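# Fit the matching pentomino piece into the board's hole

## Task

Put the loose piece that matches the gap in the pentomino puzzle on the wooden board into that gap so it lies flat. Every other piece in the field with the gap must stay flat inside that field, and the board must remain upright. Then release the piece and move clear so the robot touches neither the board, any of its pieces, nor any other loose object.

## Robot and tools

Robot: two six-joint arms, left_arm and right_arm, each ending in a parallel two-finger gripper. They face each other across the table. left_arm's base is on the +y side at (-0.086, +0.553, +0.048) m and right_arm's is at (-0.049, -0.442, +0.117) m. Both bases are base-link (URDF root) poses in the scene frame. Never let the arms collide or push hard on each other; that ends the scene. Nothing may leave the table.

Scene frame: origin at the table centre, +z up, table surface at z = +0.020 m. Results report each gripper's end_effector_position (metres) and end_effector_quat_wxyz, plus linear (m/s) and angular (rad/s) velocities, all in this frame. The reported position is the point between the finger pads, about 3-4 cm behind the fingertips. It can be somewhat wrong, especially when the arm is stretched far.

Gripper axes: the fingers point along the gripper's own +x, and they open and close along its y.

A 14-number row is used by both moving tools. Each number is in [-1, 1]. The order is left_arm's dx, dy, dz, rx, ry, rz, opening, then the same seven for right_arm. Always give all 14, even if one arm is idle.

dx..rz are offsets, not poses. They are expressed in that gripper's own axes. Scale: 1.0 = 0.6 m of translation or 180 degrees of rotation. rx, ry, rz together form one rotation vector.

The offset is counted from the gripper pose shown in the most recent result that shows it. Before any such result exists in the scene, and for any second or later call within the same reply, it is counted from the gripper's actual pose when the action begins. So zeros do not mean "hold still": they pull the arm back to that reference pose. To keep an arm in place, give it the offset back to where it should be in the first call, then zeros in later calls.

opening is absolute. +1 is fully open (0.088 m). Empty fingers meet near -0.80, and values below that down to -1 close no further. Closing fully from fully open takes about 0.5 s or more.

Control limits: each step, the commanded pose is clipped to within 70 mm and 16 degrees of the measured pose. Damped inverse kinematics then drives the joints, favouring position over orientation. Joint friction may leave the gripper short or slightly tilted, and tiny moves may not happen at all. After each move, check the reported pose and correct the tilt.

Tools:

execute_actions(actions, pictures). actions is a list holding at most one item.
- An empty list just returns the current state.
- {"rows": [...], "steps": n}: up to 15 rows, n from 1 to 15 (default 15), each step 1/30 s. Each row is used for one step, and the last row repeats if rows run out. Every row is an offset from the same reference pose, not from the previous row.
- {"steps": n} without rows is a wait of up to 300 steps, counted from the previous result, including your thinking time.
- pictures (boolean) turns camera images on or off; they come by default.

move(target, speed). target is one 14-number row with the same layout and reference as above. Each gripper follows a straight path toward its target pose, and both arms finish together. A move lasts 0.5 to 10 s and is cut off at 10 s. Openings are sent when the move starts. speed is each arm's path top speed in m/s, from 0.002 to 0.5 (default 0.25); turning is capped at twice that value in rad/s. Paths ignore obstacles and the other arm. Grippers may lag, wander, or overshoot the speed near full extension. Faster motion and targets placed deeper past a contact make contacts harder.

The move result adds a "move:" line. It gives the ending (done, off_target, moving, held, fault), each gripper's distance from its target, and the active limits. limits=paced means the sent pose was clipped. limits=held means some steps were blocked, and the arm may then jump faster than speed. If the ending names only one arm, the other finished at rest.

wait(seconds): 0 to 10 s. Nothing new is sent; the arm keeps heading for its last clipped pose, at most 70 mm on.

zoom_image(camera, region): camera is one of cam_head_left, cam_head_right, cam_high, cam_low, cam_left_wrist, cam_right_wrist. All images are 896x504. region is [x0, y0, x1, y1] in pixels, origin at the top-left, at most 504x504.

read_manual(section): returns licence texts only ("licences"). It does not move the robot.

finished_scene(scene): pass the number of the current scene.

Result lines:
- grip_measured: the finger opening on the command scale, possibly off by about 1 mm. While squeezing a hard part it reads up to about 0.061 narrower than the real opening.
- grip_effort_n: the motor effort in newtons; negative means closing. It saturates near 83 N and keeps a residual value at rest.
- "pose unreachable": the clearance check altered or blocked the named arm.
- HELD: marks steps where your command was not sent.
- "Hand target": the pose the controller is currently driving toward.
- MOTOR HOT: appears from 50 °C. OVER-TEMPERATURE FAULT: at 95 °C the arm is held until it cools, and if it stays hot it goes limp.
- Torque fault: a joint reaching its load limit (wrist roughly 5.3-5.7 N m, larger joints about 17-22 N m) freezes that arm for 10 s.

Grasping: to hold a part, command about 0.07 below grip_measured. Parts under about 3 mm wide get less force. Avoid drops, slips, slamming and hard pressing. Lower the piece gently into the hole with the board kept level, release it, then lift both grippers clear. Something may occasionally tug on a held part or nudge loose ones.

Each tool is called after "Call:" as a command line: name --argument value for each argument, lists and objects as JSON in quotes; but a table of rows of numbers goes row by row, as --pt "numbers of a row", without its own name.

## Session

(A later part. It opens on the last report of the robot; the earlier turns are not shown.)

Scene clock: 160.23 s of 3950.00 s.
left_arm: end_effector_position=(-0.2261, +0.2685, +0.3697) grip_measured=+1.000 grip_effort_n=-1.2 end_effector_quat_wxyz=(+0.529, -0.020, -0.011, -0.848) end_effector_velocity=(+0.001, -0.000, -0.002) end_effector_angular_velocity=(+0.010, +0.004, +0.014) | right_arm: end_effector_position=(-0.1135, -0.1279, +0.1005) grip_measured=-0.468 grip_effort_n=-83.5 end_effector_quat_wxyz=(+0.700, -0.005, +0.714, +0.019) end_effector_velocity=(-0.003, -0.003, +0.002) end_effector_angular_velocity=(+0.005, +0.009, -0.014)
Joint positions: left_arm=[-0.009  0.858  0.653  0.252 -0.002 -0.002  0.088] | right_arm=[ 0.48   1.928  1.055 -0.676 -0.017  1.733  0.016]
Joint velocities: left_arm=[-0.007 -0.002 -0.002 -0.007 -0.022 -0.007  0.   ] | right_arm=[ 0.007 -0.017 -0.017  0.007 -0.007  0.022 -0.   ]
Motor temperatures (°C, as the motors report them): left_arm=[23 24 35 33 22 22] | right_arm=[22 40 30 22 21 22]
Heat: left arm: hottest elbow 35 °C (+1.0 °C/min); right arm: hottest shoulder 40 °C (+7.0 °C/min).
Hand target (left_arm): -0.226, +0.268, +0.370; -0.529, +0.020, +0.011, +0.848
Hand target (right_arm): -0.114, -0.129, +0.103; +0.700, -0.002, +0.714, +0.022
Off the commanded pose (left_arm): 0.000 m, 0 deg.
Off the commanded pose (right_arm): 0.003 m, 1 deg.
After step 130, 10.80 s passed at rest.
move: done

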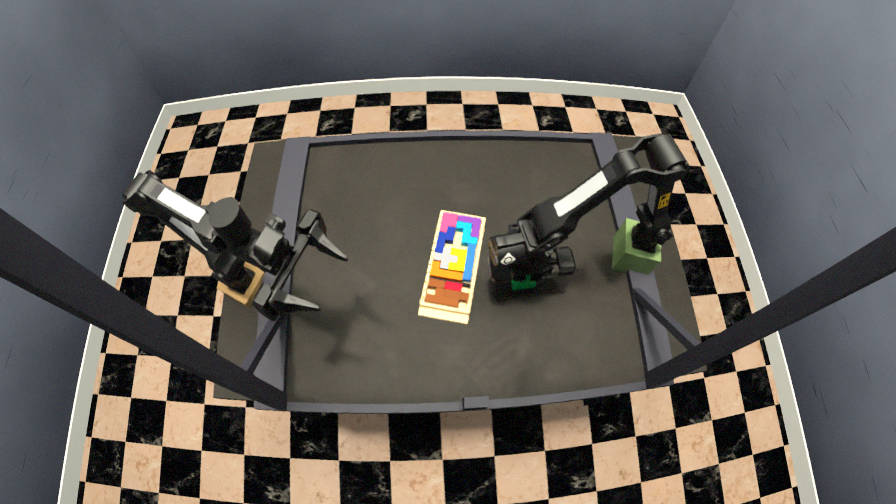

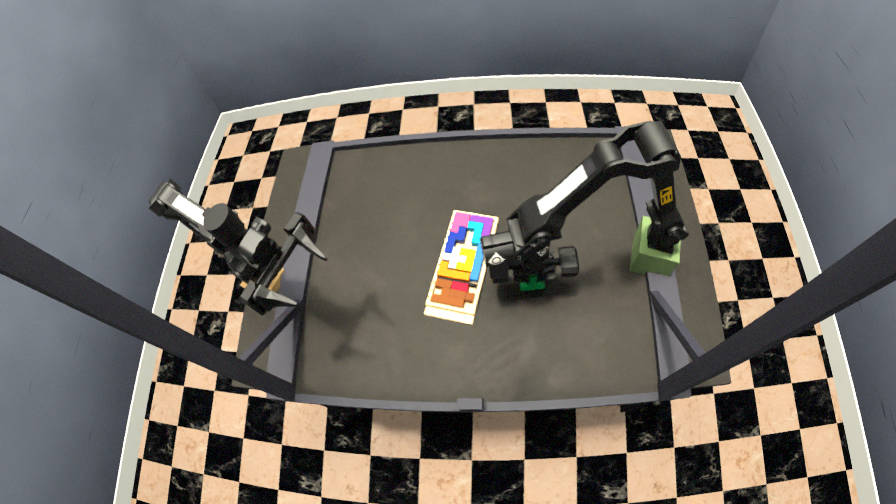

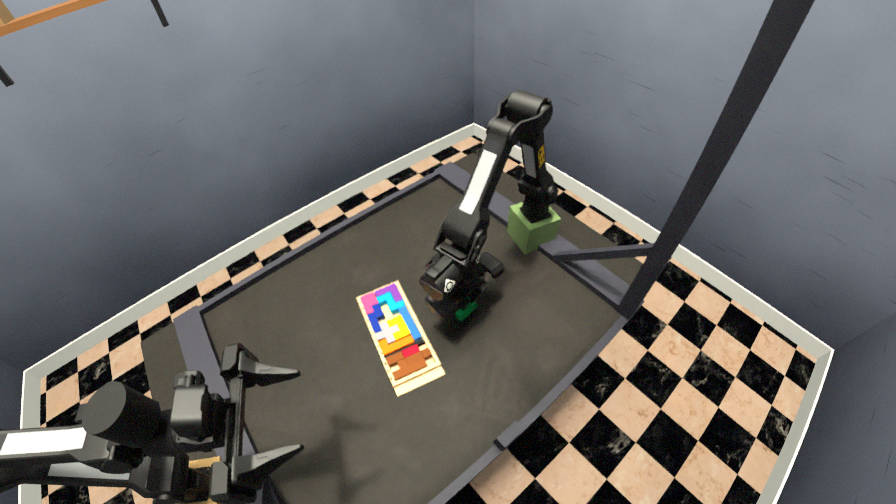

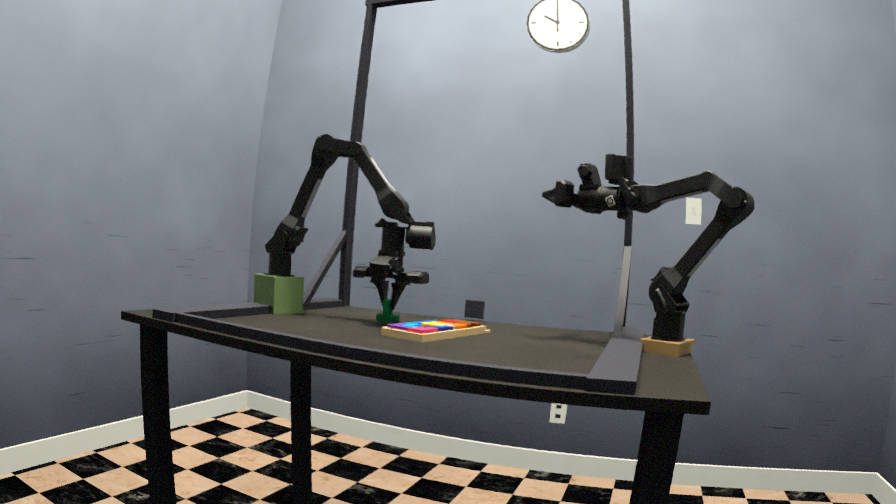

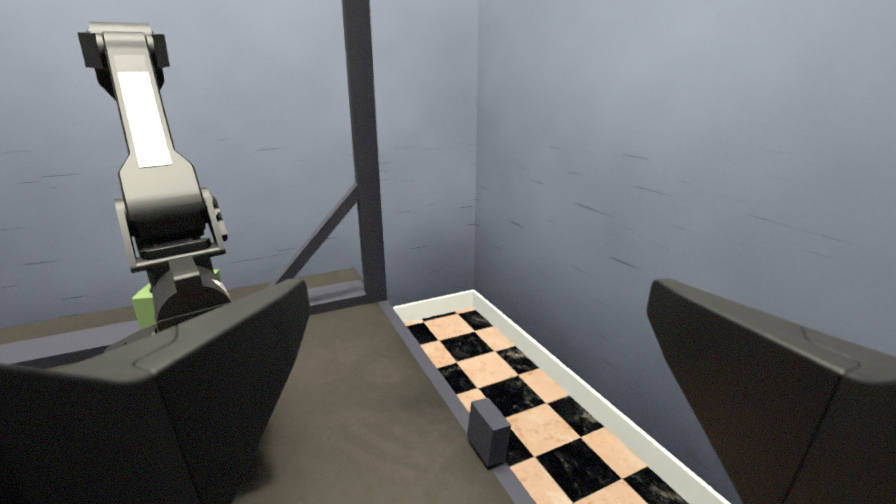

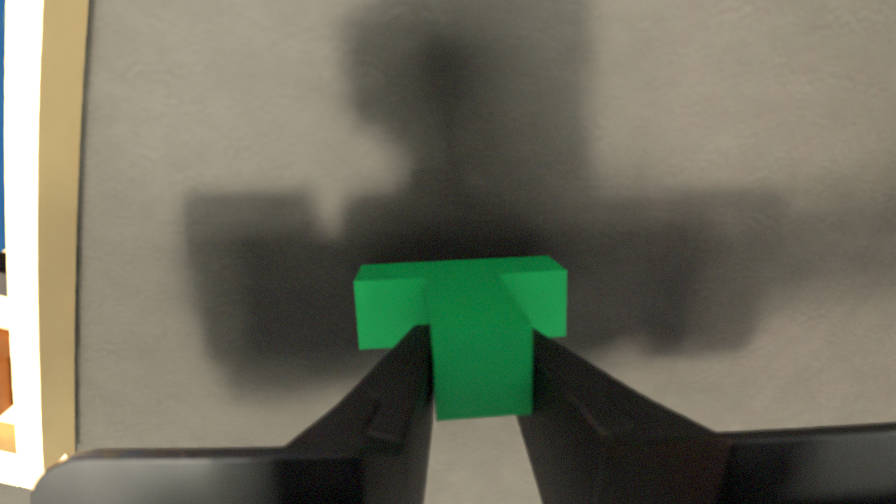

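Call:
move --target '[0,0,0,0,0,0,1, 0.055,0,-0.05,0,0,0,-1]' --speed 0.04

Scene clock: 171.50 s of 3950.00 s.
left_arm: end_effector_position=(-0.2261, +0.2685, +0.3697) grip_measured=+1.000 grip_effort_n=-1.2 end_effector_quat_wxyz=(+0.529, -0.020, -0.011, -0.848) end_effector_velocity=(+0.002, -0.001, -0.002) end_effector_angular_velocity=(+0.010, +0.004, +0.019) | right_arm: end_effector_position=(-0.1362, -0.1213, +0.0899) grip_measured=-0.468 grip_effort_n=-83.5 end_effector_quat_wxyz=(+0.702, +0.014, +0.711, +0.029) end_effector_velocity=(-0.003, -0.003, +0.000) end_effector_angular_velocity=(-0.009, +0.006, +0.000)
Joint positions: left_arm=[-0.009  0.858  0.653  0.252 -0.002 -0.002  0.088] | right_arm=[ 0.552  1.963  1.054 -0.599  0.004  1.819  0.016]
Joint velocities: left_arm=[-0.002 -0.002 -0.002 -0.007 -0.022 -0.007  0.   ] | right_arm=[ 0.007 -0.002 -0.002 -0.007 -0.007  0.007 -0.   ]
Motor temperatures (°C, as the motors report them): left_arm=[23 24 35 33 22 22] | right_arm=[22 40 29 22 21 22]
Heat: left arm: hottest elbow 35 °C (+1.0 °C/min); right arm: hottest shoulder 40 °C (+6.1 °C/min).
Hand target (left_arm): -0.226, +0.268, +0.370; -0.529, +0.020, +0.011, +0.848
Hand target (right_arm): -0.144, -0.130, +0.069; +0.699, -0.005, +0.715, +0.018
Off the commanded pose (left_arm): 0.000 m, 0 deg.
Off the commanded pose (right_arm): 0.024 m, 3 deg.
After step 90, 6.93 s passed at rest.
move: off_target (right_arm)

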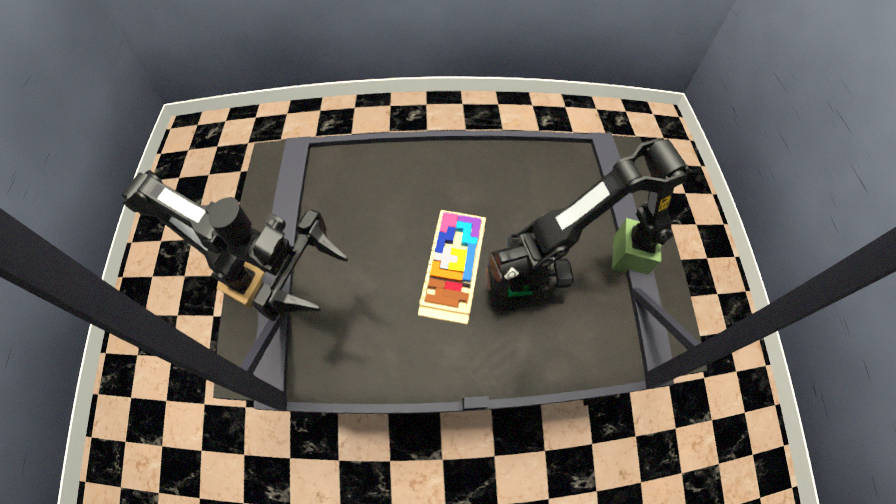

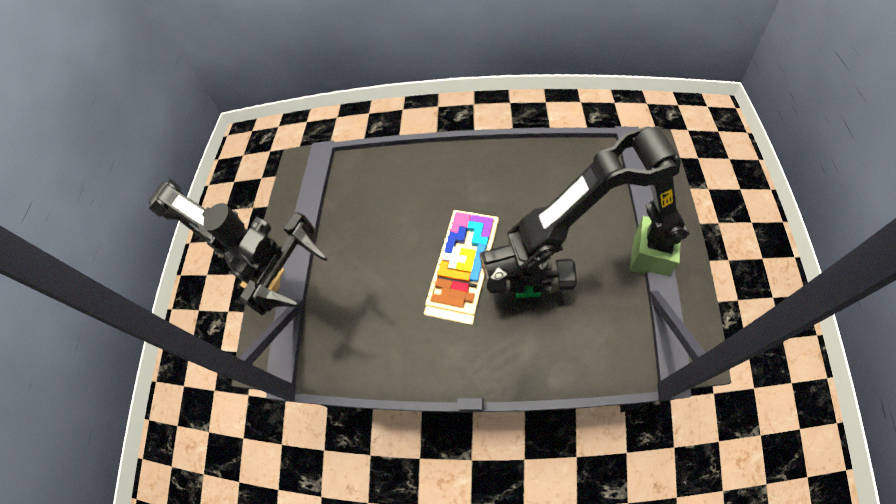

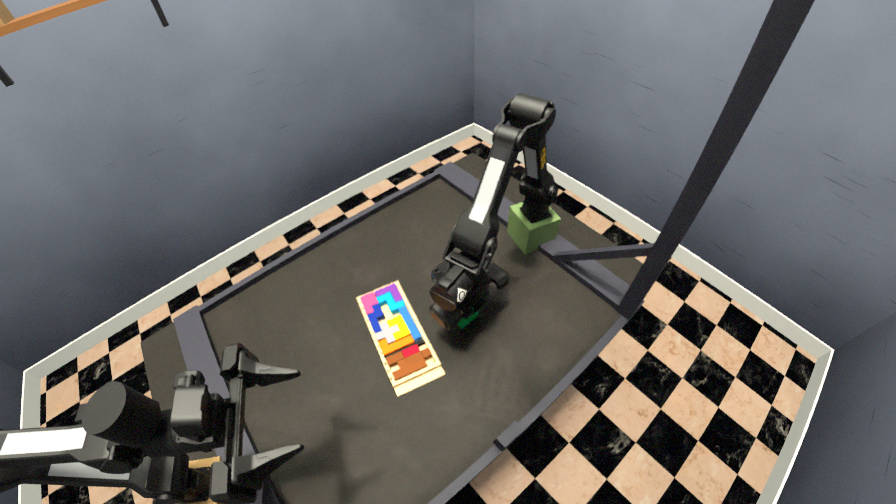

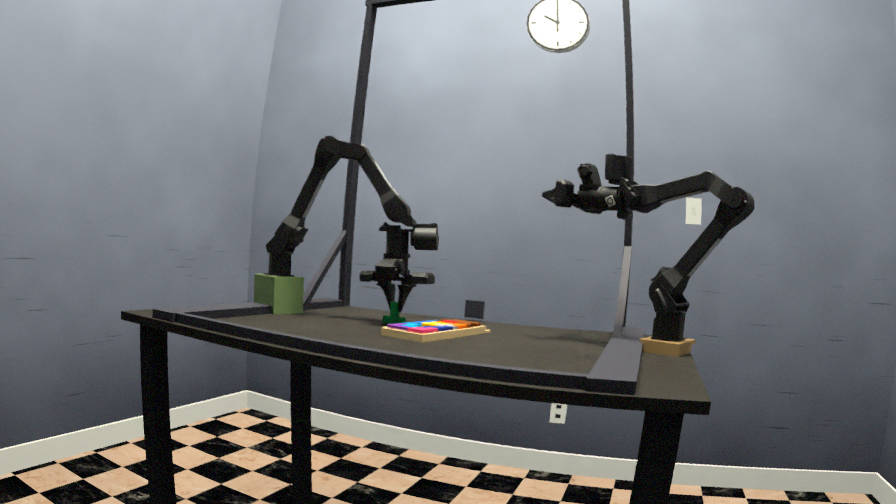

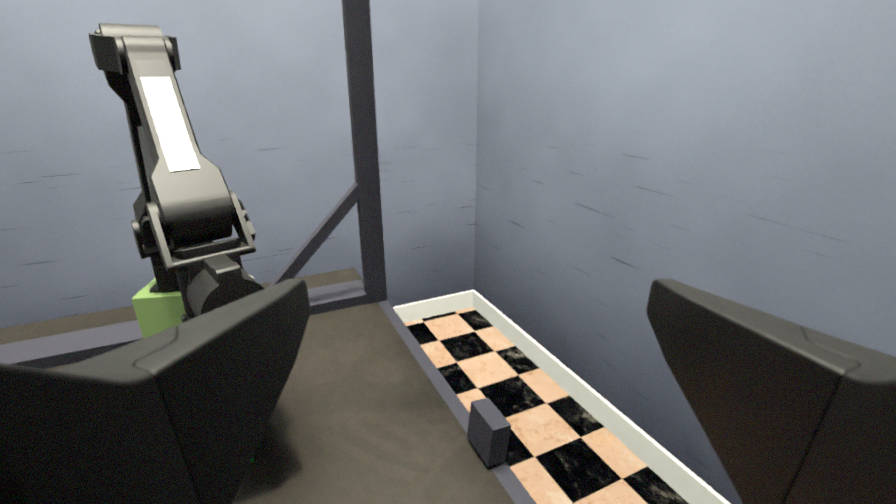

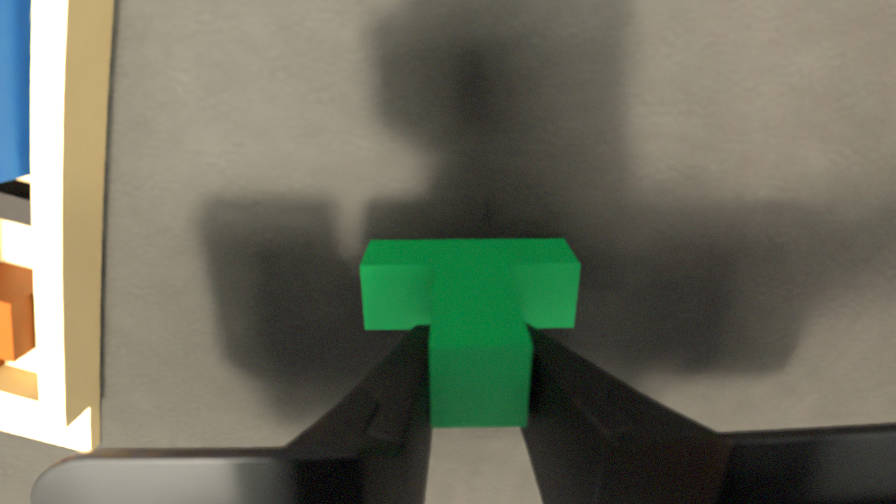

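Call:
move --target '[0,0,0,0,0,0,1, -0.1,0,0,0,0,0,0.3]' --speed 0.05

Scene clock: 180.17 s of 3950.00 s.
left_arm: end_effector_position=(-0.2261, +0.2685, +0.3697) grip_measured=+1.000 grip_effort_n=-1.2 end_effector_quat_wxyz=(+0.529, -0.020, -0.011, -0.848) end_effector_velocity=(+0.000, +0.000, -0.002) end_effector_angular_velocity=(+0.010, +0.004, +0.005) | right_arm: end_effector_position=(-0.1354, -0.1296, +0.1425) grip_measured=+0.297 grip_effort_n=16.5 end_effector_quat_wxyz=(+0.704, +0.005, +0.710, +0.021) end_effector_velocity=(-0.001, -0.006, -0.000) end_effector_angular_velocity=(-0.027, +0.014, +0.020)
Joint positions: left_arm=[-0.009  0.858  0.653  0.252 -0.002 -0.002  0.088] | right_arm=[ 0.555  1.843  1.133 -0.824  0.001  1.82   0.054]
Joint velocities: left_arm=[-0.002 -0.002 -0.002 -0.007 -0.007 -0.007  0.   ] | right_arm=[-0.002 -0.002 -0.002 -0.022 -0.022 -0.022 -0.   ]
Motor temperatures (°C, as the motors report them): left_arm=[23 24 35 33 22 22] | right_arm=[22 38 29 24 21 22]
Heat: left arm: hottest elbow 35 °C (+1.0 °C/min); right arm: hottest shoulder 38 °C (+3.0 °C/min).
Hand target (left_arm): -0.226, +0.268, +0.370; -0.529, +0.020, +0.011, +0.848
Hand target (right_arm): -0.136, -0.125, +0.150; +0.703, +0.014, +0.711, +0.029
Off the commanded pose (left_arm): 0.000 m, 0 deg.
Off the commanded pose (right_arm): 0.009 m, 1 deg.
After step 90, 4.10 s passed at rest.
move: off_target (right_arm)

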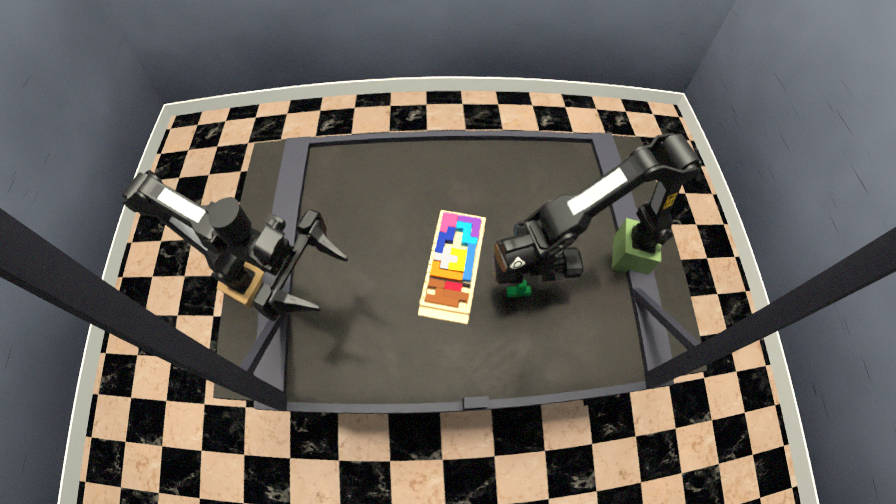

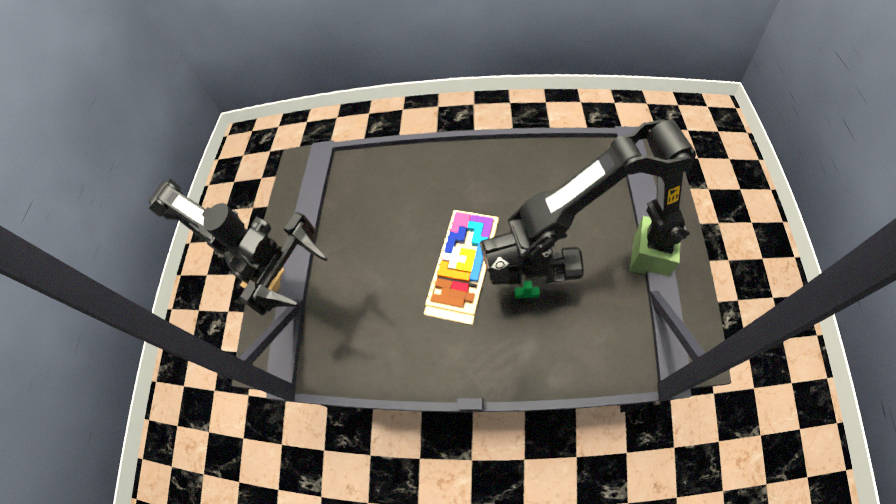

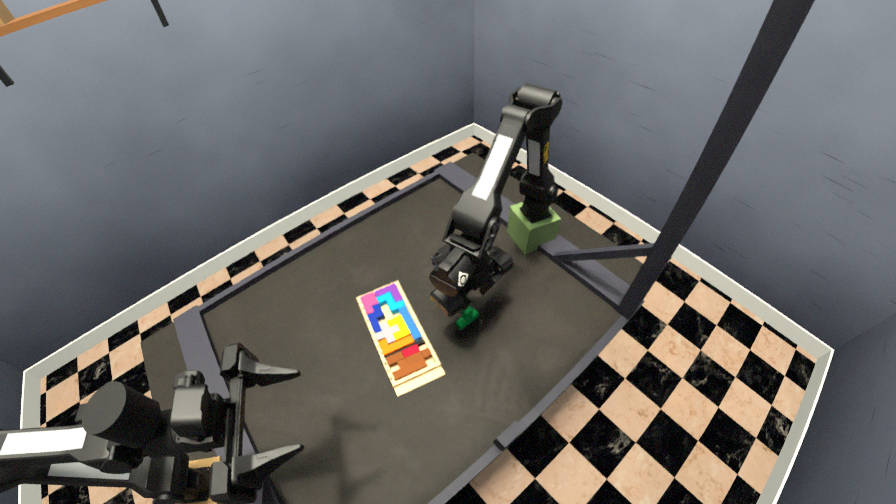

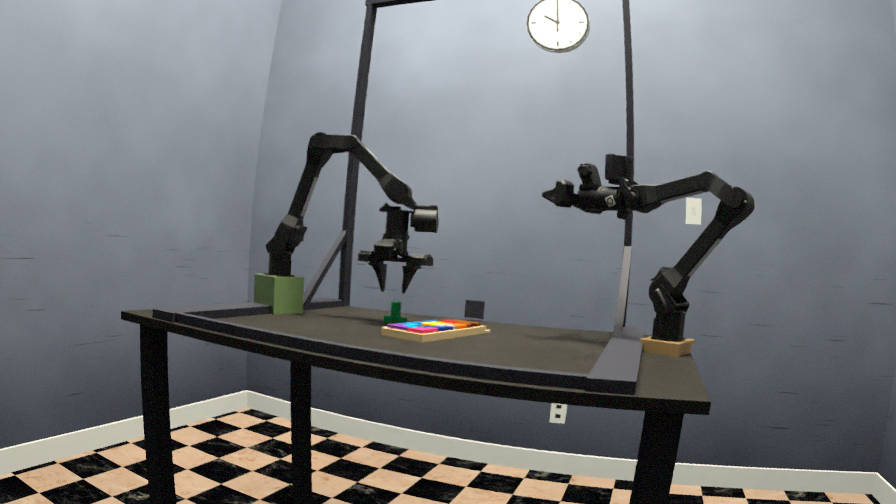

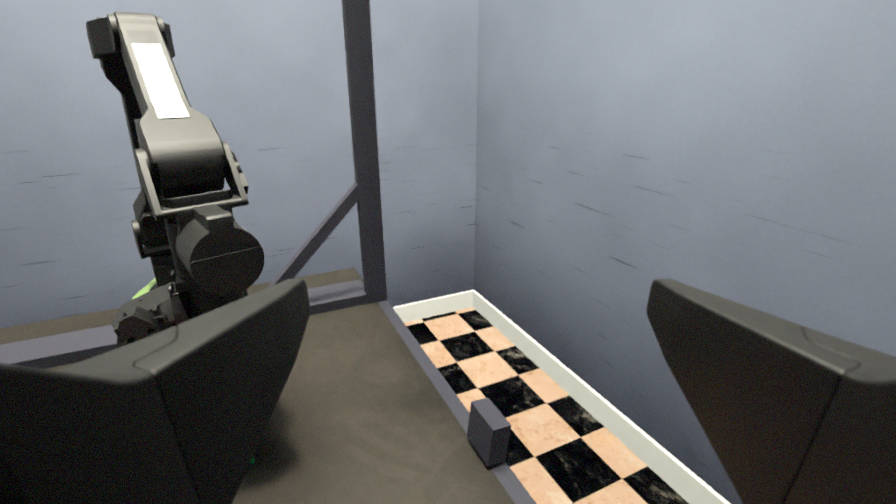

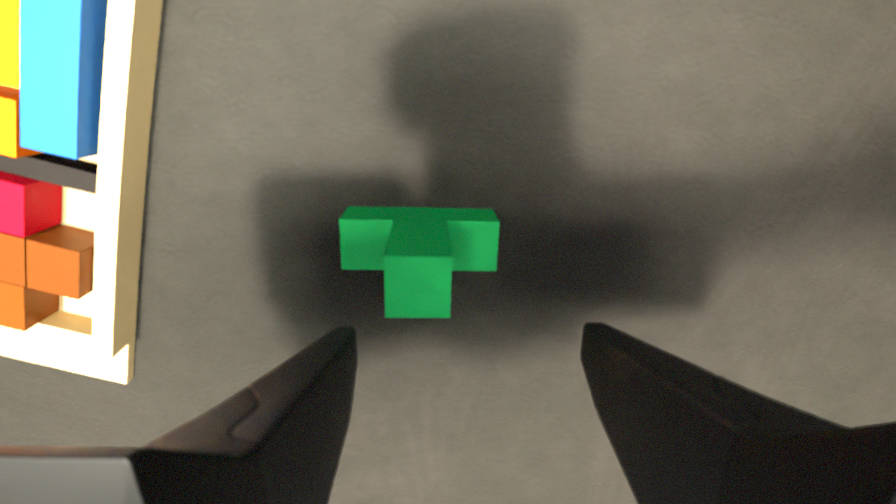

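Call:
execute_actions --actions '[]'

Scene clock: 211.67 s of 3950.00 s.
left_arm: end_effector_position=(-0.2261, +0.2685, +0.3697) grip_measured=+1.000 grip_effort_n=-0.7 end_effector_quat_wxyz=(+0.529, -0.020, -0.011, -0.848) end_effector_velocity=(+0.000, +0.000, -0.005) end_effector_angular_velocity=(+0.030, +0.010, +0.004) | right_arm: end_effector_position=(-0.1354, -0.1295, +0.1428) grip_measured=+0.297 grip_effort_n=16.5 end_effector_quat_wxyz=(+0.704, +0.005, +0.710, +0.021) end_effector_velocity=(-0.002, +0.000, +0.000) end_effector_angular_velocity=(+0.005, +0.008, +0.025)
Joint positions: left_arm=[-0.009  0.858  0.653  0.252 -0.002 -0.002  0.088] | right_arm=[ 0.555  1.842  1.134 -0.825  0.001  1.82   0.054]
Joint velocities: left_arm=[-0.002 -0.002 -0.002 -0.022 -0.007 -0.022  0.   ] | right_arm=[ 0.002 -0.002 -0.002  0.007 -0.007 -0.022 -0.   ]
Motor temperatures (°C, as the motors report them): left_arm=[23 24 35 34 22 22] | right_arm=[22 40 31 23 21 22]
Heat: left arm: hottest elbow 35 °C (+0.0 °C/min); right arm: hottest shoulder 40 °C (+2.0 °C/min).
Hand target (left_arm): -0.226, +0.268, +0.370; -0.529, +0.020, +0.011, +0.848
Hand target (right_arm): -0.136, -0.125, +0.150; +0.703, +0.014, +0.711, +0.029
Off the commanded pose (left_arm): 0.000 m, 0 deg.
Off the commanded pose (right_arm): 0.008 m, 1 deg.
Steps of this call (steps 1 to 90: nothing new was sent; then 28.50 s passed at rest). Readings (end_effector_position):
1: left_arm (-0.2261, +0.2685, +0.3697) | right_arm (-0.1354, -0.1296, +0.1425)
2: left_arm (-0.2261, +0.2685, +0.3697) | right_arm (-0.1354, -0.1295, +0.1426)
4: left_arm (-0.2261, +0.2685, +0.3697) | right_arm (-0.1354, -0.1296, +0.1426)
8: left_arm (-0.2261, +0.2685, +0.3697) | right_arm (-0.1354, -0.1295, +0.1428)
90: the state above

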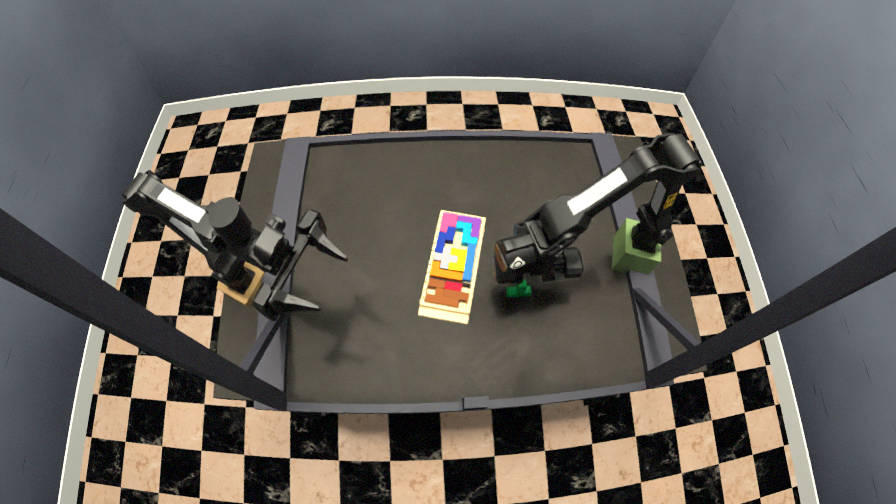

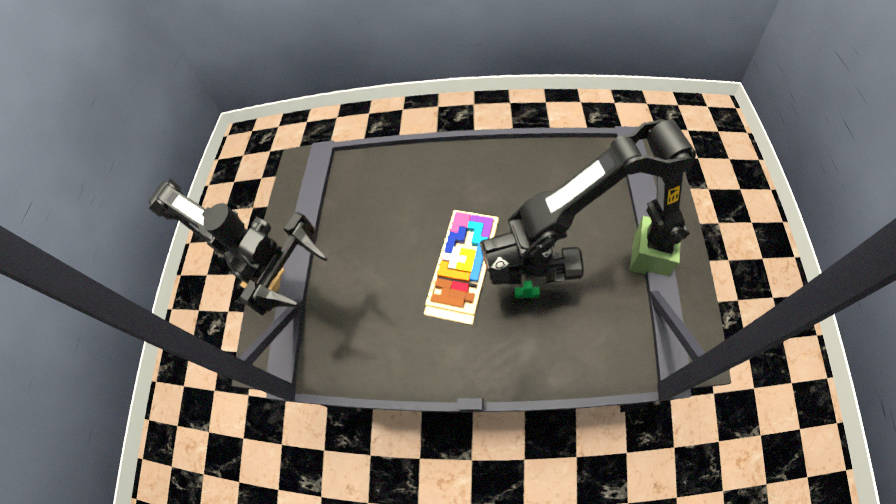

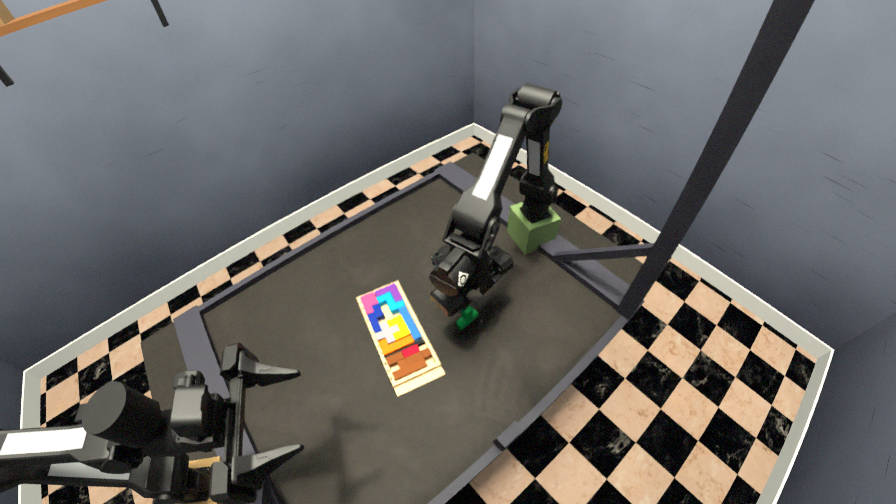

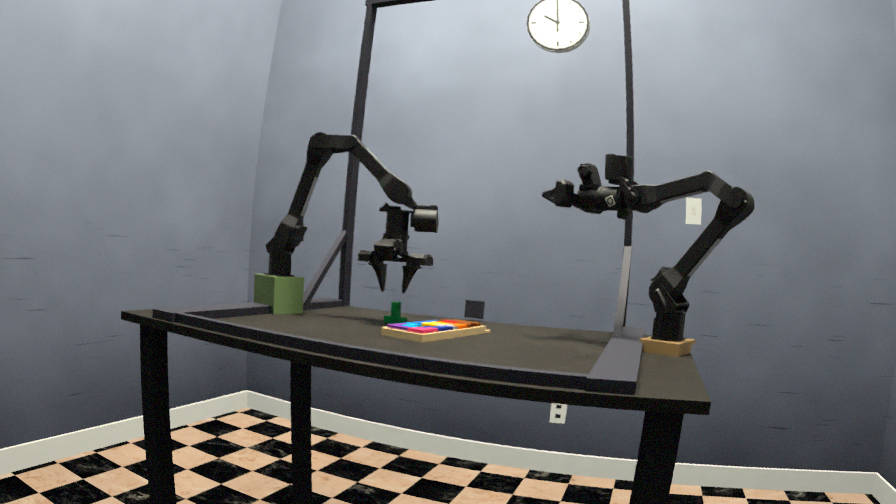

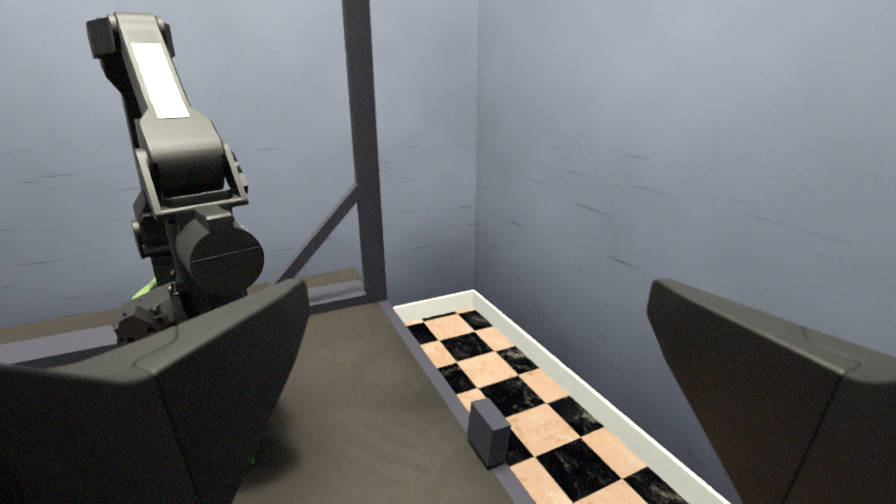

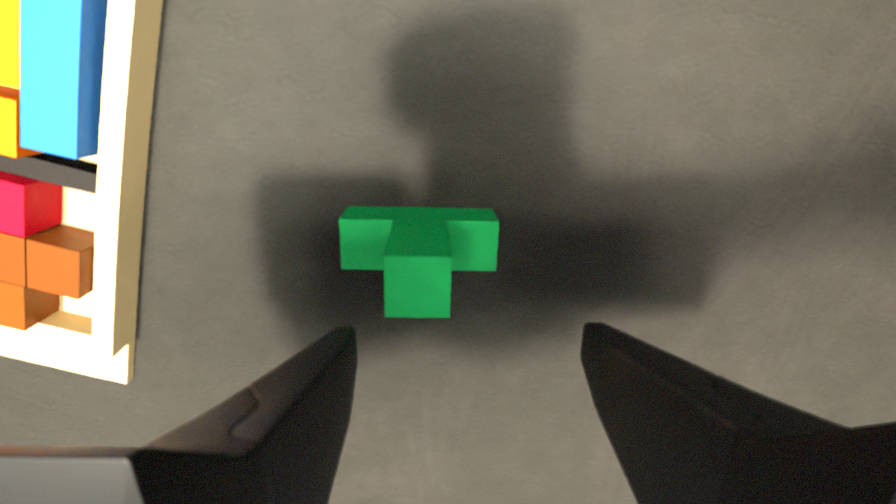

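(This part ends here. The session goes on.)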